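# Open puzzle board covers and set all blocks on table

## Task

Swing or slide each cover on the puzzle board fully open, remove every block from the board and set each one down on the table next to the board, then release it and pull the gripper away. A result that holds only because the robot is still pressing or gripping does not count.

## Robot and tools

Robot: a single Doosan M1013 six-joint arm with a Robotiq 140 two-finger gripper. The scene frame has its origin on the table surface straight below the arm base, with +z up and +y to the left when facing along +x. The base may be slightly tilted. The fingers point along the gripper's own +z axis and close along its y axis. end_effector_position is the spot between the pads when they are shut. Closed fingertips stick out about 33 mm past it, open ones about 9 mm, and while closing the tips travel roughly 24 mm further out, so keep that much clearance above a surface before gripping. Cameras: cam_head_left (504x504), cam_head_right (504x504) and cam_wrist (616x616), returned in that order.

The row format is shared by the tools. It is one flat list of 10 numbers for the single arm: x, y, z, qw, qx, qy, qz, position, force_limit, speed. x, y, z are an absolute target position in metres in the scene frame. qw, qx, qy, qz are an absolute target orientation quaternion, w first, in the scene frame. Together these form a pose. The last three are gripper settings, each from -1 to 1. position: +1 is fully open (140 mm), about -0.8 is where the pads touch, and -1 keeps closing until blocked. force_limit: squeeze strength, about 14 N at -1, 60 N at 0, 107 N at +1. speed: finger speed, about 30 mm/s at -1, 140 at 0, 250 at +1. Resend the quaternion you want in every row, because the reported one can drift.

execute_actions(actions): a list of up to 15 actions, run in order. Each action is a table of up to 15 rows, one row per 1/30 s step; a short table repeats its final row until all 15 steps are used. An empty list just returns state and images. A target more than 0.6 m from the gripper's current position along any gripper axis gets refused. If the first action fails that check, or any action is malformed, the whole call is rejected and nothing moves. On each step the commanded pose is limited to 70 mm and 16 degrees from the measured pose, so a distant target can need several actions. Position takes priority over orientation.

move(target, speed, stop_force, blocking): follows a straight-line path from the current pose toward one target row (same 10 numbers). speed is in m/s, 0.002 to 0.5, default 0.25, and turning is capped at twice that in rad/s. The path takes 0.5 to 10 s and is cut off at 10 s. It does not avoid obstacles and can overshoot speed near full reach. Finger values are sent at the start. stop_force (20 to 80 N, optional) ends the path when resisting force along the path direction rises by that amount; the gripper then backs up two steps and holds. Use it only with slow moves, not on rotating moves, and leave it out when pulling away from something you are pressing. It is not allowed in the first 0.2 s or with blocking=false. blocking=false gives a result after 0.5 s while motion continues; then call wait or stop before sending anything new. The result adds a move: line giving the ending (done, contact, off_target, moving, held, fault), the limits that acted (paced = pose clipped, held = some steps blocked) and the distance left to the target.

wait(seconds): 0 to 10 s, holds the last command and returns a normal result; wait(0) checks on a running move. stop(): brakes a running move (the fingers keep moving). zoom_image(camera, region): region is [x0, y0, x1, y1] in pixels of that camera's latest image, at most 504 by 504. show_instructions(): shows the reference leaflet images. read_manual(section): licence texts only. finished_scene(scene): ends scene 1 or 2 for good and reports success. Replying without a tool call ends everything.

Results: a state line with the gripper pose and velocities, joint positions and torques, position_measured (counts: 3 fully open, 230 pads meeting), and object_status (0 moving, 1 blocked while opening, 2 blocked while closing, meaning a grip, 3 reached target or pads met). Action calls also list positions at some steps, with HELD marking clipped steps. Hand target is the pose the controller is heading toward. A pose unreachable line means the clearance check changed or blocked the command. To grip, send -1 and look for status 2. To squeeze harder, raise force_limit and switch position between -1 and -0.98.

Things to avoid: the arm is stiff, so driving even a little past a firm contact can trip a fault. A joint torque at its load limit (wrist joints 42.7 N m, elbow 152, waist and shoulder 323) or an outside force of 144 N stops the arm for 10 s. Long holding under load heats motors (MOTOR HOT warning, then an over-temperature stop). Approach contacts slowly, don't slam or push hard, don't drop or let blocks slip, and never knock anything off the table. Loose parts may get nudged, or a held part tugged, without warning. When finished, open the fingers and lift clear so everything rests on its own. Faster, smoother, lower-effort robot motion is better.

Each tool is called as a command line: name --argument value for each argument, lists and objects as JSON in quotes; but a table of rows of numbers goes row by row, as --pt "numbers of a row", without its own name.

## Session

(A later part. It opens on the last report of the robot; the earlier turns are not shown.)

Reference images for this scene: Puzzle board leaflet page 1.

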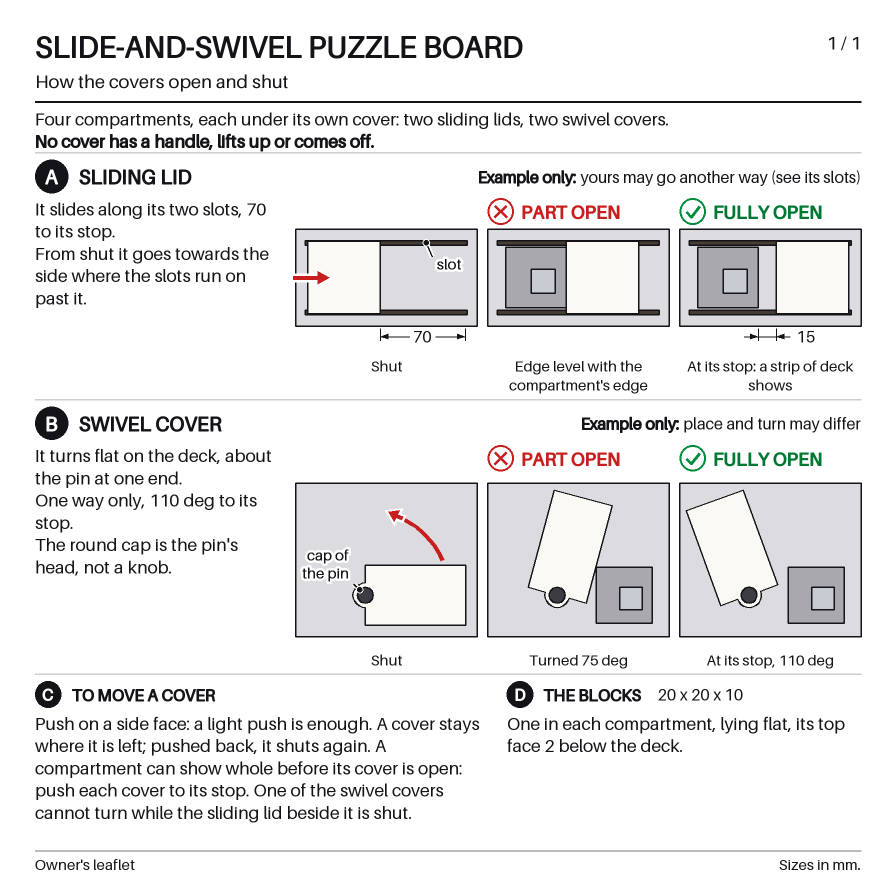

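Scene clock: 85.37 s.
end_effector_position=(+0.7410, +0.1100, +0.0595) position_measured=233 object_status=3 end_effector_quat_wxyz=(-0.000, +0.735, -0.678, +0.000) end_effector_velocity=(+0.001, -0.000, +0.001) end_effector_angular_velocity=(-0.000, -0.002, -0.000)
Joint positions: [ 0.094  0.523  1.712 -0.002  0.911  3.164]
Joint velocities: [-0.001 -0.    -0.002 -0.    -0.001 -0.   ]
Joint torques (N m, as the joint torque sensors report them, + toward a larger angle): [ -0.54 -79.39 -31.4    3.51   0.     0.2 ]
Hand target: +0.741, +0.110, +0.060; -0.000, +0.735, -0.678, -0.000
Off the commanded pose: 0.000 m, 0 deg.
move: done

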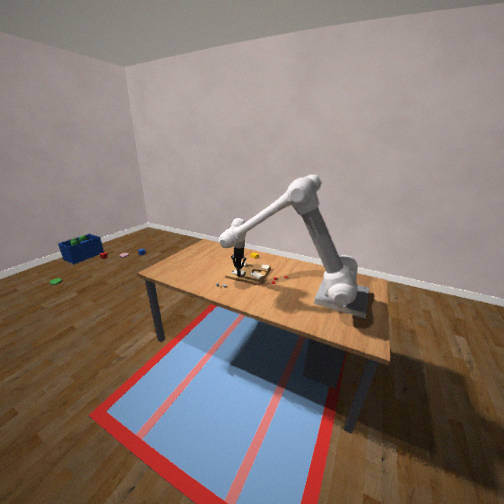

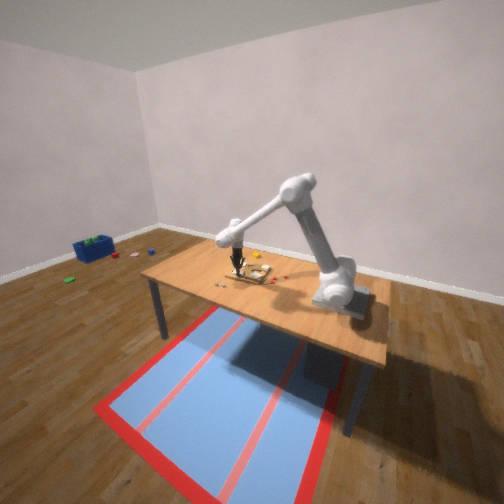

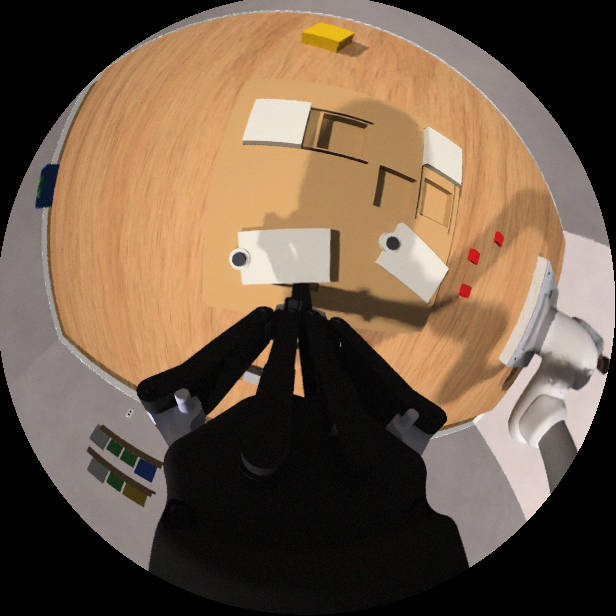

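move --target '[0.734,0.062,0.0595,0,-0.735,0.678,0,-1,0,0]' --speed 0.03

move --target '[0.765,0.019,0.0595,0,-0.735,0.678,0,-1,0,0]' --speed 0.03

move --target '[0.808,0.004,0.0595,0,-0.735,0.678,0,-1,0,0]' --speed 0.02

move --target '[0.752,0.085,0.063,0,-0.735,0.678,0,-1,0,0]' --speed 0.1

move --target '[0.752,0.085,0.063,0,-0.735,0.678,0,-0.45,0,0]'

zoom_image --camera "cam_wrist" --region '[230,230,380,330]'

Scene clock: 87.47 s.
end_effector_position=(+0.7340, +0.0620, +0.0595) position_measured=233 object_status=3 end_effector_quat_wxyz=(-0.000, +0.735, -0.678, -0.000) end_effector_velocity=(+0.000, -0.000, +0.000) end_effector_angular_velocity=(+0.000, +0.000, -0.001)
Joint positions: [ 0.03   0.507  1.739 -0.002  0.9    3.101]
Joint velocities: [-0.  0. -0.  0.  0.  0.]
Joint torques (N m, as the joint torque sensors report them, + toward a larger angle): [ -1.15 -79.3  -31.12   3.28   0.15   0.08]
Hand target: +0.734, +0.062, +0.060; -0.000, +0.735, -0.678, -0.000
Off the commanded pose: 0.000 m, 0 deg.
move: done

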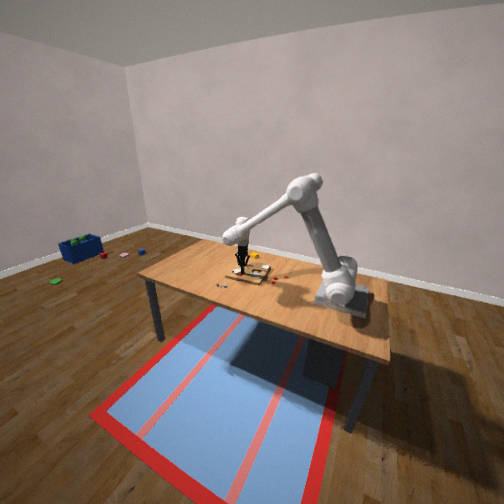

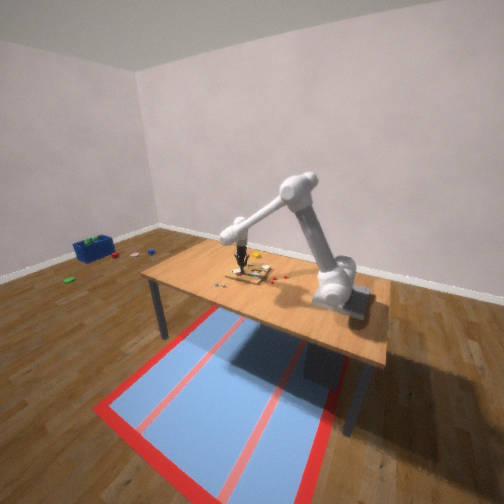

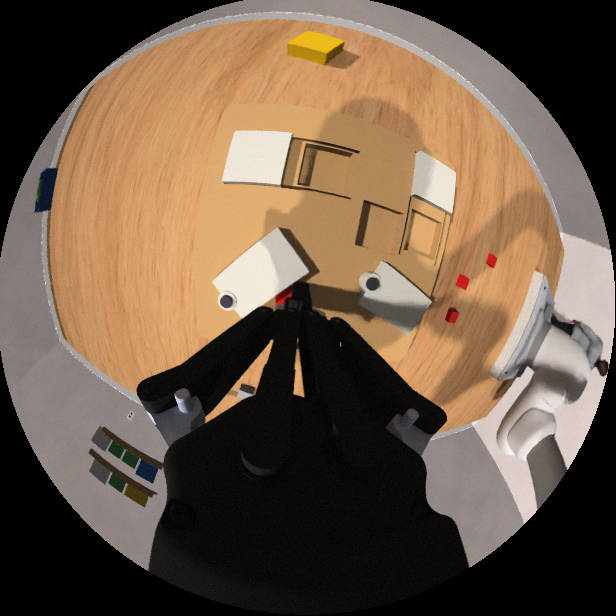

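Scene clock: 89.47 s.
end_effector_position=(+0.7650, +0.0190, +0.0595) position_measured=233 object_status=3 end_effector_quat_wxyz=(-0.000, +0.735, -0.678, -0.000) end_effector_velocity=(+0.000, +0.001, +0.000) end_effector_angular_velocity=(+0.000, -0.001, +0.001)
Joint positions: [-0.027  0.544  1.676 -0.003  0.926  3.043]
Joint velocities: [ 0.001  0.    -0.001  0.    -0.    -0.   ]
Joint torques (N m, as the joint torque sensors report them, + toward a larger angle): [ -1.49 -83.26 -32.07   3.32  -0.02   0.13]
Hand target: +0.765, +0.019, +0.059; -0.000, +0.735, -0.678, -0.000
Off the commanded pose: 0.000 m, 0 deg.
move: done

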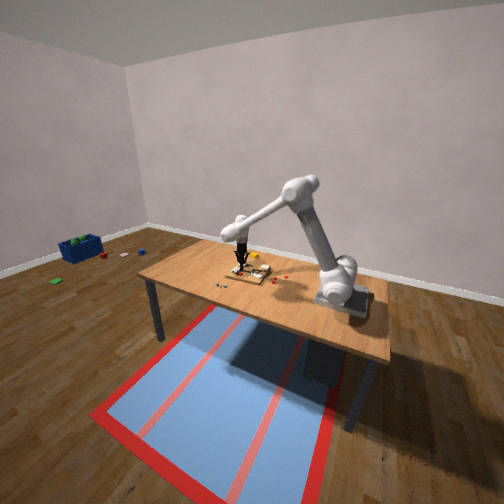

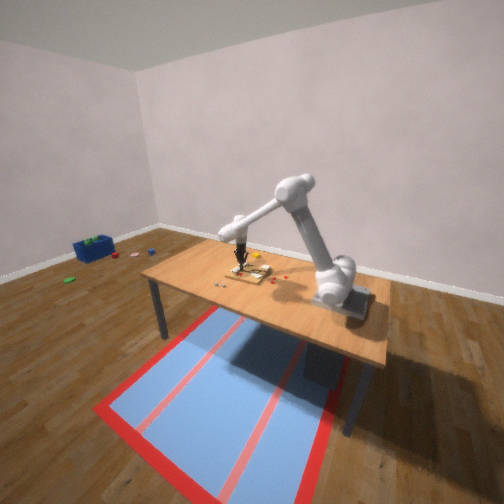

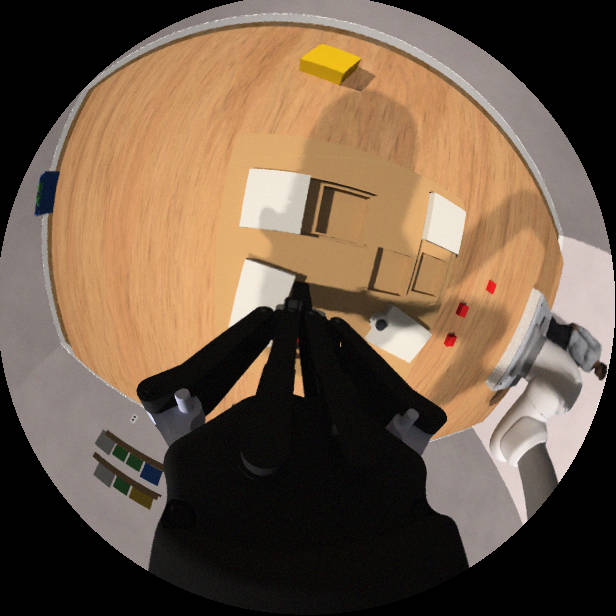

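Scene clock: 91.97 s.
end_effector_position=(+0.8080, +0.0040, +0.0595) position_measured=233 object_status=3 end_effector_quat_wxyz=(-0.000, +0.735, -0.678, -0.000) end_effector_velocity=(-0.000, -0.001, -0.000) end_effector_angular_velocity=(-0.000, +0.001, -0.000)
Joint positions: [-0.045  0.6    1.579 -0.003  0.967  3.026]
Joint velocities: [-0.001 -0.     0.001 -0.     0.    -0.   ]
Joint torques (N m, as the joint torque sensors report them, + toward a larger angle): [ -3.18 -90.73 -35.97   3.48  -1.88   0.32]
Hand target: +0.808, +0.004, +0.059; -0.000, +0.735, -0.678, -0.000
Off the commanded pose: 0.000 m, 0 deg.
move: done

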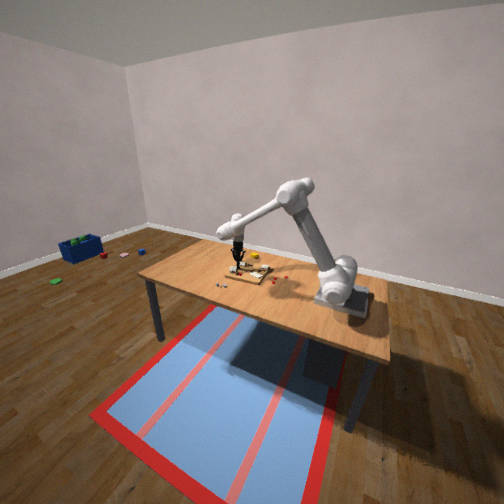

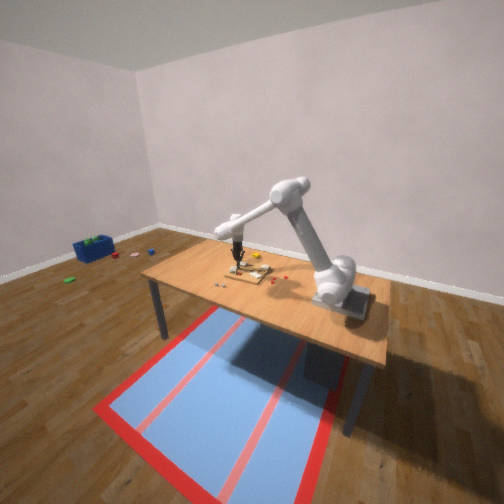

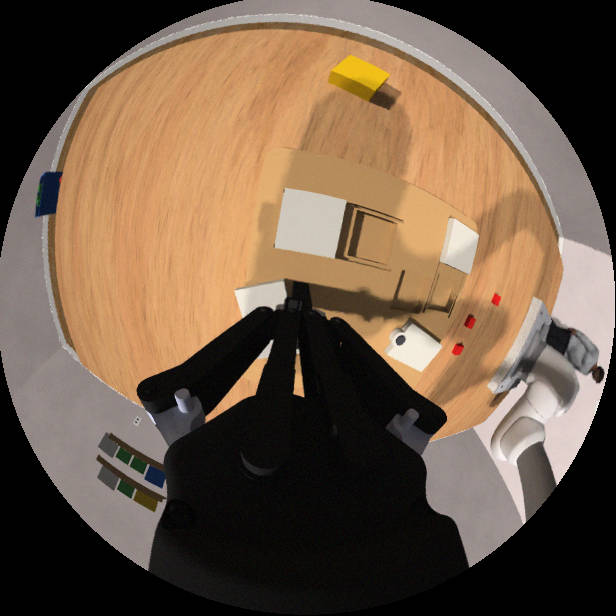

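Scene clock: 93.23 s.
end_effector_position=(+0.7519, +0.0850, +0.0630) position_measured=233 object_status=3 end_effector_quat_wxyz=(+0.000, +0.735, -0.678, +0.000) end_effector_velocity=(+0.000, +0.000, +0.000) end_effector_angular_velocity=(+0.000, -0.000, -0.001)
Joint positions: [ 0.06   0.53   1.693 -0.002  0.923  3.13 ]
Joint velocities: [ 0.    -0.    -0.001  0.     0.001  0.001]
Joint torques (N m, as the joint torque sensors report them, + toward a larger angle): [  0.47 -81.99 -31.59   3.58   0.23  -0.04]
Hand target: +0.752, +0.085, +0.063; +0.000, +0.735, -0.678, +0.000
Off the commanded pose: 0.000 m, 0 deg.
move: done

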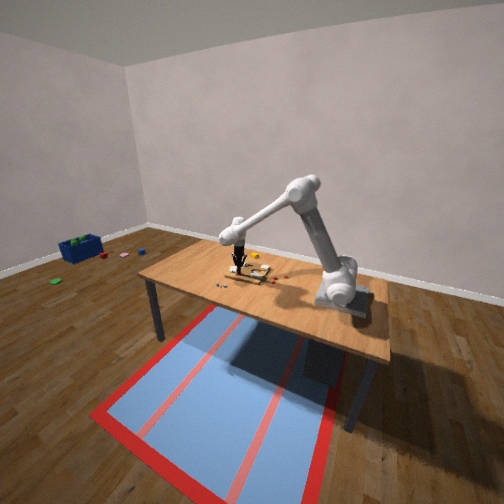

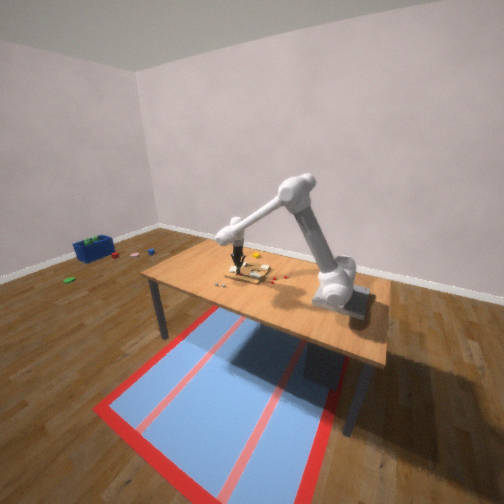

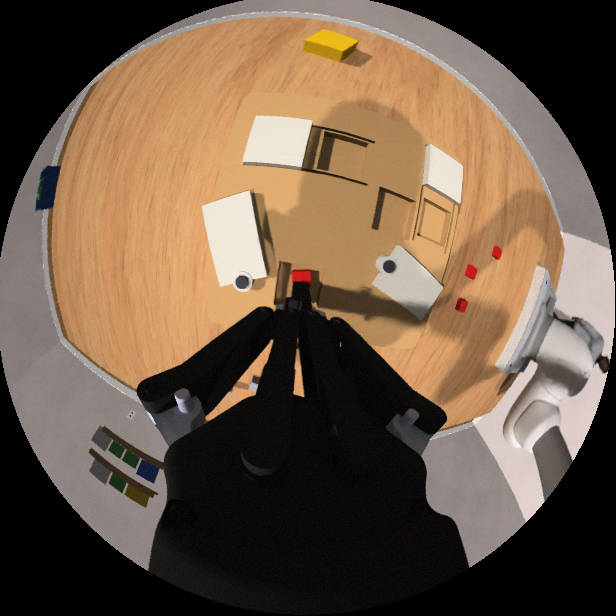

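Scene clock: 93.93 s.
end_effector_position=(+0.7520, +0.0850, +0.0630) position_measured=186 object_status=3 end_effector_quat_wxyz=(+0.000, +0.735, -0.678, -0.000) end_effector_velocity=(-0.002, +0.001, -0.001) end_effector_angular_velocity=(+0.000, +0.003, +0.002)
Joint positions: [ 0.06   0.53   1.693 -0.002  0.923  3.13 ]
Joint velocities: [ 0.001  0.     0.003  0.001  0.    -0.002]
Joint torques (N m, as the joint torque sensors report them, + toward a larger angle): [ -1.57 -81.34 -30.34   3.53  -0.1   -0.22]
Hand target: +0.752, +0.085, +0.063; +0.000, +0.735, -0.678, +0.000
Off the commanded pose: 0.000 m, 0 deg.
move: done

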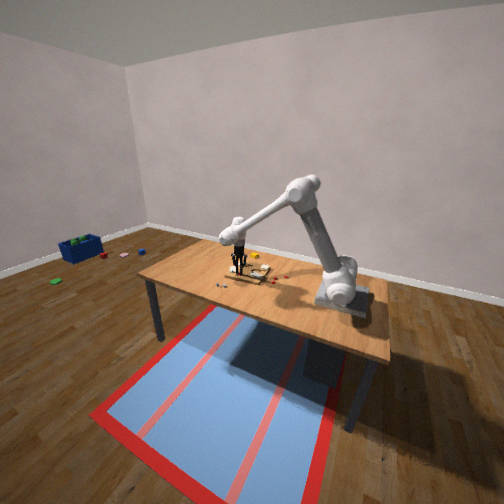

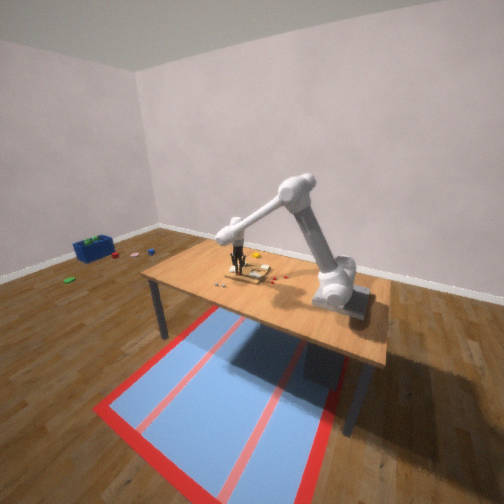

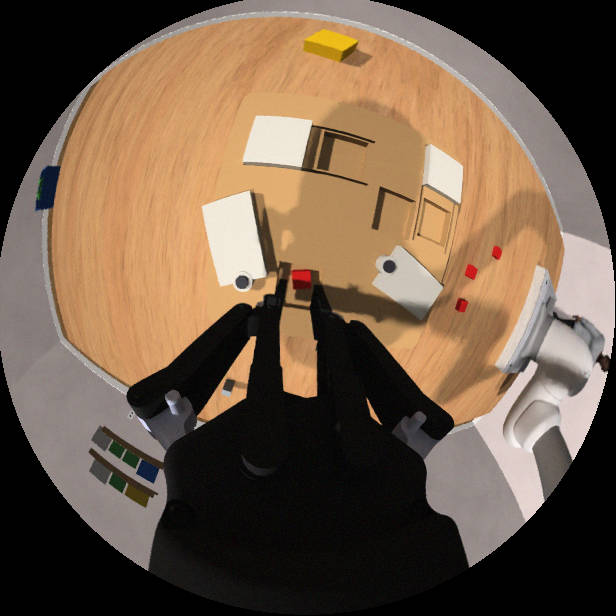

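Region (230, 230, 380, 330) of cam_wrist's 616x616 image, scaled by 3.360, with more detail than that image has.

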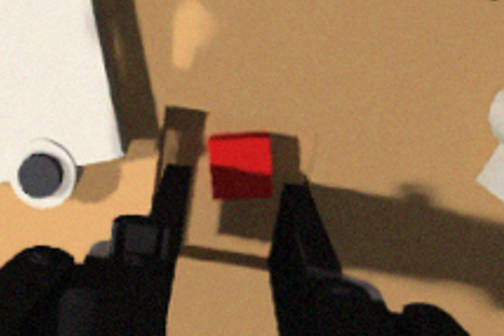

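move --target '[0.754,0.074,0.06,0,-0.735,0.678,0,-0.48,0,0]' --speed 0.04

move --target '[0.754,0.074,0.0467,0,-0.735,0.678,0,-0.48,0,0]' --speed 0.006 --stop_force 20

Scene clock: 94.77 s.
end_effector_position=(+0.7540, +0.0740, +0.0600) position_measured=190 object_status=3 end_effector_quat_wxyz=(-0.000, +0.735, -0.678, -0.000) end_effector_velocity=(-0.000, -0.000, +0.000) end_effector_angular_velocity=(-0.000, +0.001, -0.001)
Joint positions: [ 0.045  0.534  1.693 -0.002  0.919  3.115]
Joint velocities: [-0.001 -0.    -0.    -0.     0.001  0.   ]
Joint torques (N m, as the joint torque sensors report them, + toward a larger angle): [ -3.78 -81.31 -31.62   3.31   0.19   0.  ]
Hand target: +0.754, +0.074, +0.060; -0.000, +0.735, -0.678, -0.000
Off the commanded pose: 0.000 m, 0 deg.
move: done

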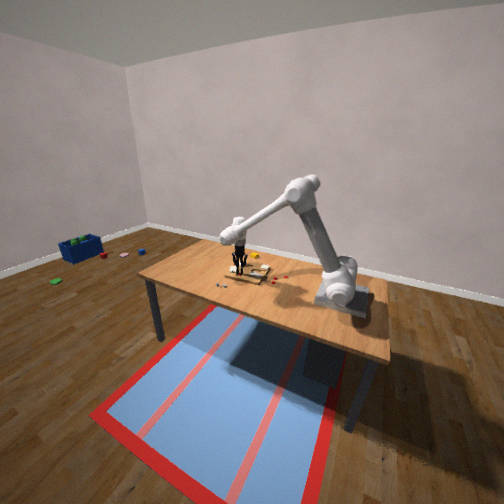

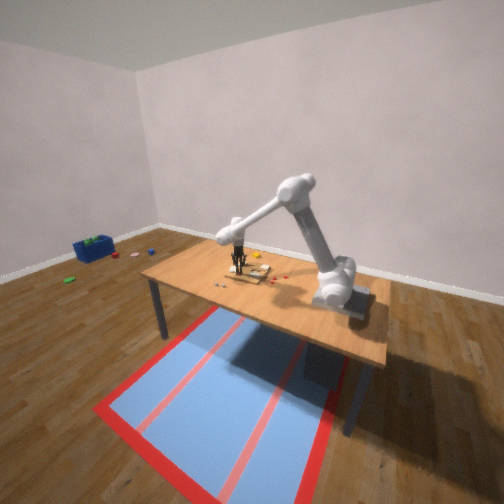

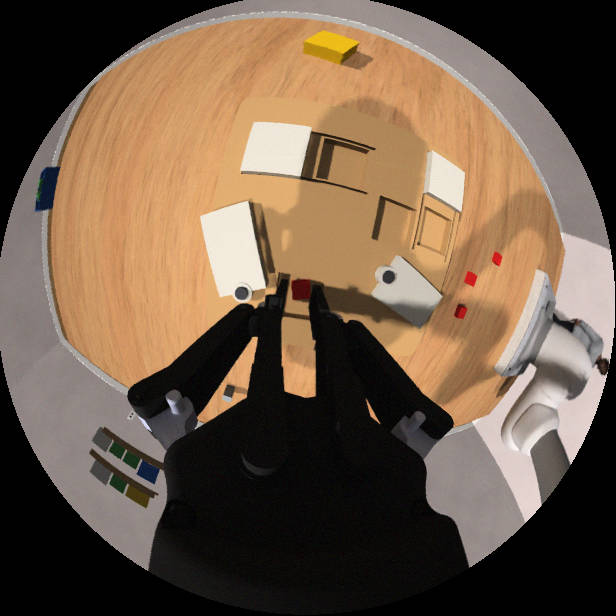

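Scene clock: 96.77 s.
end_effector_position=(+0.7538, +0.0740, +0.0498) position_measured=190 object_status=3 end_effector_quat_wxyz=(+0.000, +0.735, -0.678, -0.000) end_effector_velocity=(-0.001, +0.001, +0.000) end_effector_angular_velocity=(-0.000, +0.001, +0.001)
Joint positions: [ 0.045  0.544  1.699 -0.002  0.904  3.115]
Joint velocities: [ 0.001 -0.     0.    -0.     0.002  0.001]
Joint torques (N m, as the joint torque sensors report them, + toward a larger angle): [ -1.72 -66.44 -26.34   2.86  -2.93   0.4 ]
Hand target: +0.754, +0.074, +0.050; -0.000, +0.735, -0.678, -0.000
Off the commanded pose: 0.003 m, 0 deg.
move: contact

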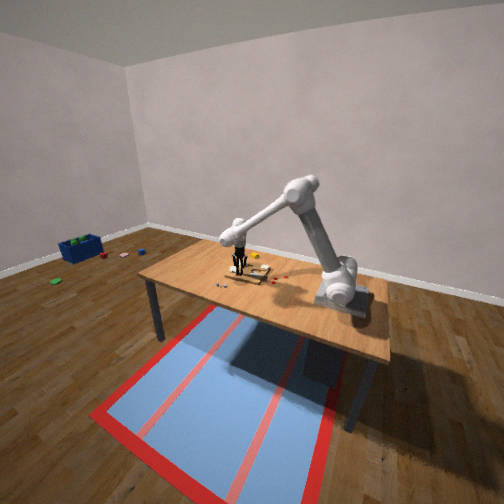

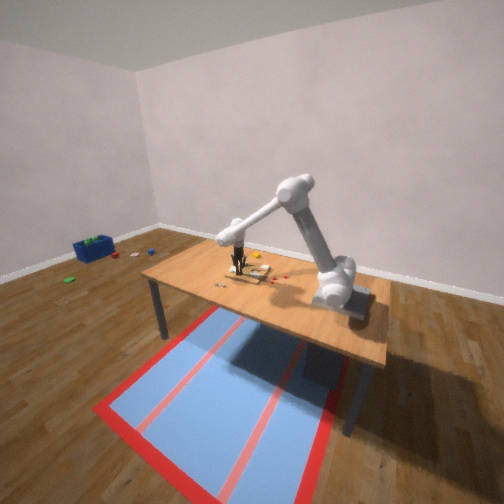

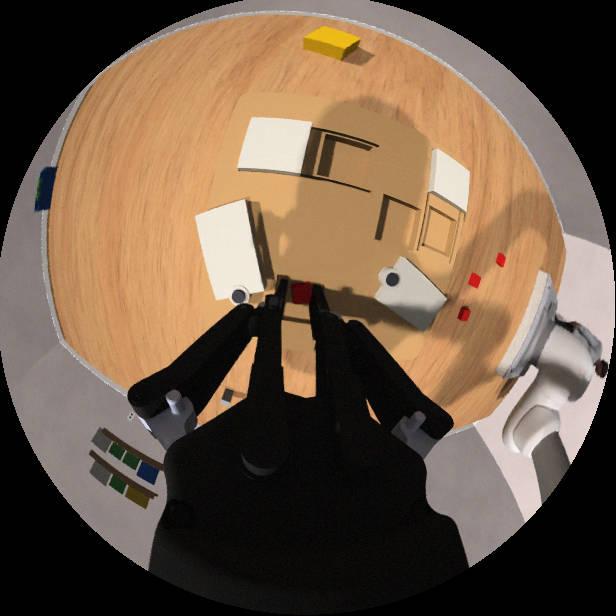

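move --target '[0.7528,0.074,0.0515,0,-0.735,0.678,0,-0.48,0,0]' --speed 0.01

move --target '[0.7528,0.074,0.0467,0,-0.735,0.678,0,-0.5,0,-1]' --speed 0.005 --stop_force 20

Scene clock: 97.60 s.
end_effector_position=(+0.7528, +0.0739, +0.0515) position_measured=190 object_status=3 end_effector_quat_wxyz=(+0.000, +0.735, -0.678, -0.000) end_effector_velocity=(-0.002, +0.000, -0.001) end_effector_angular_velocity=(-0.000, +0.002, -0.001)
Joint positions: [ 0.045  0.541  1.7   -0.002  0.905  3.116]
Joint velocities: [ 0.001 -0.     0.002 -0.     0.     0.002]
Joint torques (N m, as the joint torque sensors report them, + toward a larger angle): [ -1.83 -77.26 -29.65   3.08  -1.3   -0.1 ]
Hand target: +0.753, +0.074, +0.052; -0.000, +0.735, -0.678, -0.000
Off the commanded pose: 0.000 m, 0 deg.
move: done

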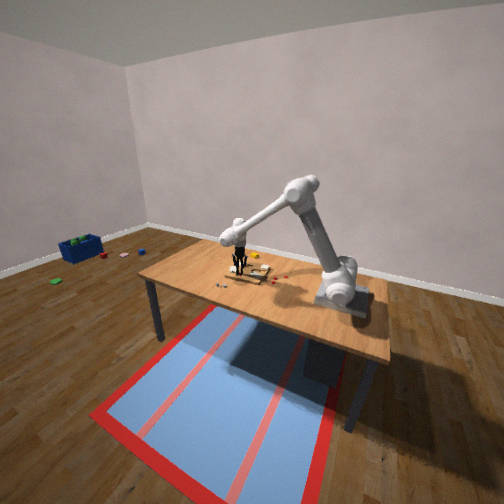

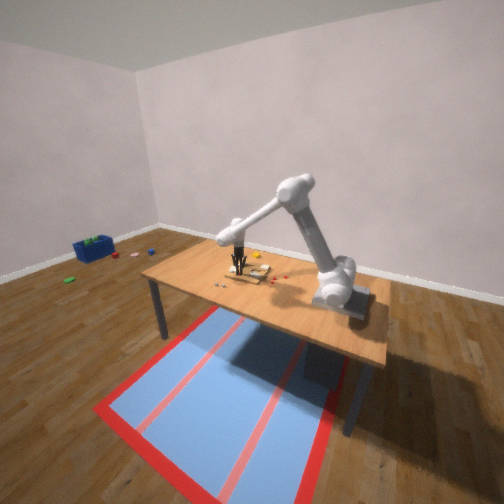

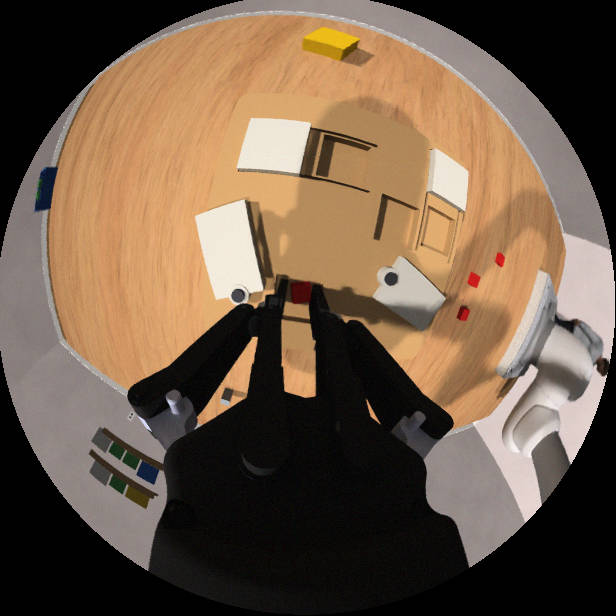

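Scene clock: 98.40 s.
end_effector_position=(+0.7526, +0.0739, +0.0489) position_measured=192 object_status=3 end_effector_quat_wxyz=(+0.000, +0.735, -0.678, -0.000) end_effector_velocity=(-0.001, +0.000, -0.000) end_effector_angular_velocity=(-0.000, +0.002, -0.001)
Joint positions: [ 0.045  0.543  1.702 -0.002  0.901  3.116]
Joint velocities: [ 0.001 -0.001  0.001 -0.     0.001  0.001]
Joint torques (N m, as the joint torque sensors report them, + toward a larger angle): [ -5.1  -63.09 -28.89   2.53  -5.31   0.13]
Hand target: +0.753, +0.074, +0.049; +0.000, +0.735, -0.678, -0.000
Off the commanded pose: 0.002 m, 0 deg.
move: contact

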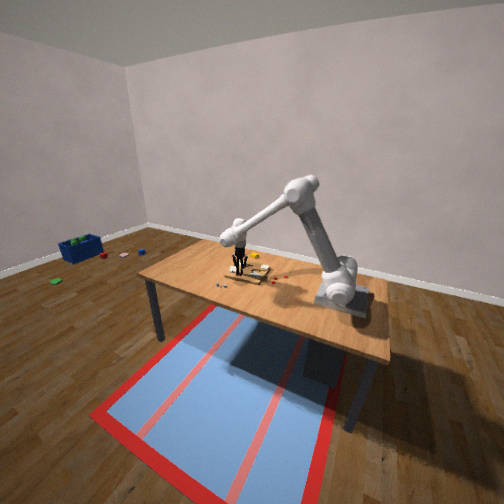

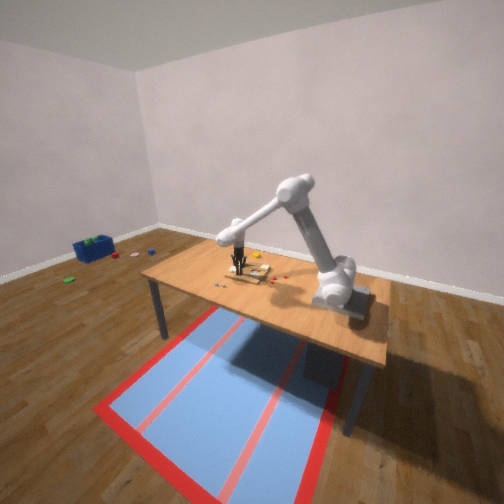

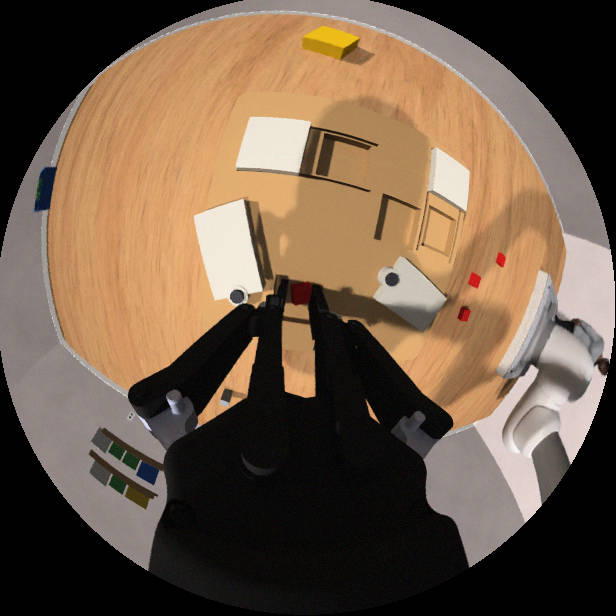

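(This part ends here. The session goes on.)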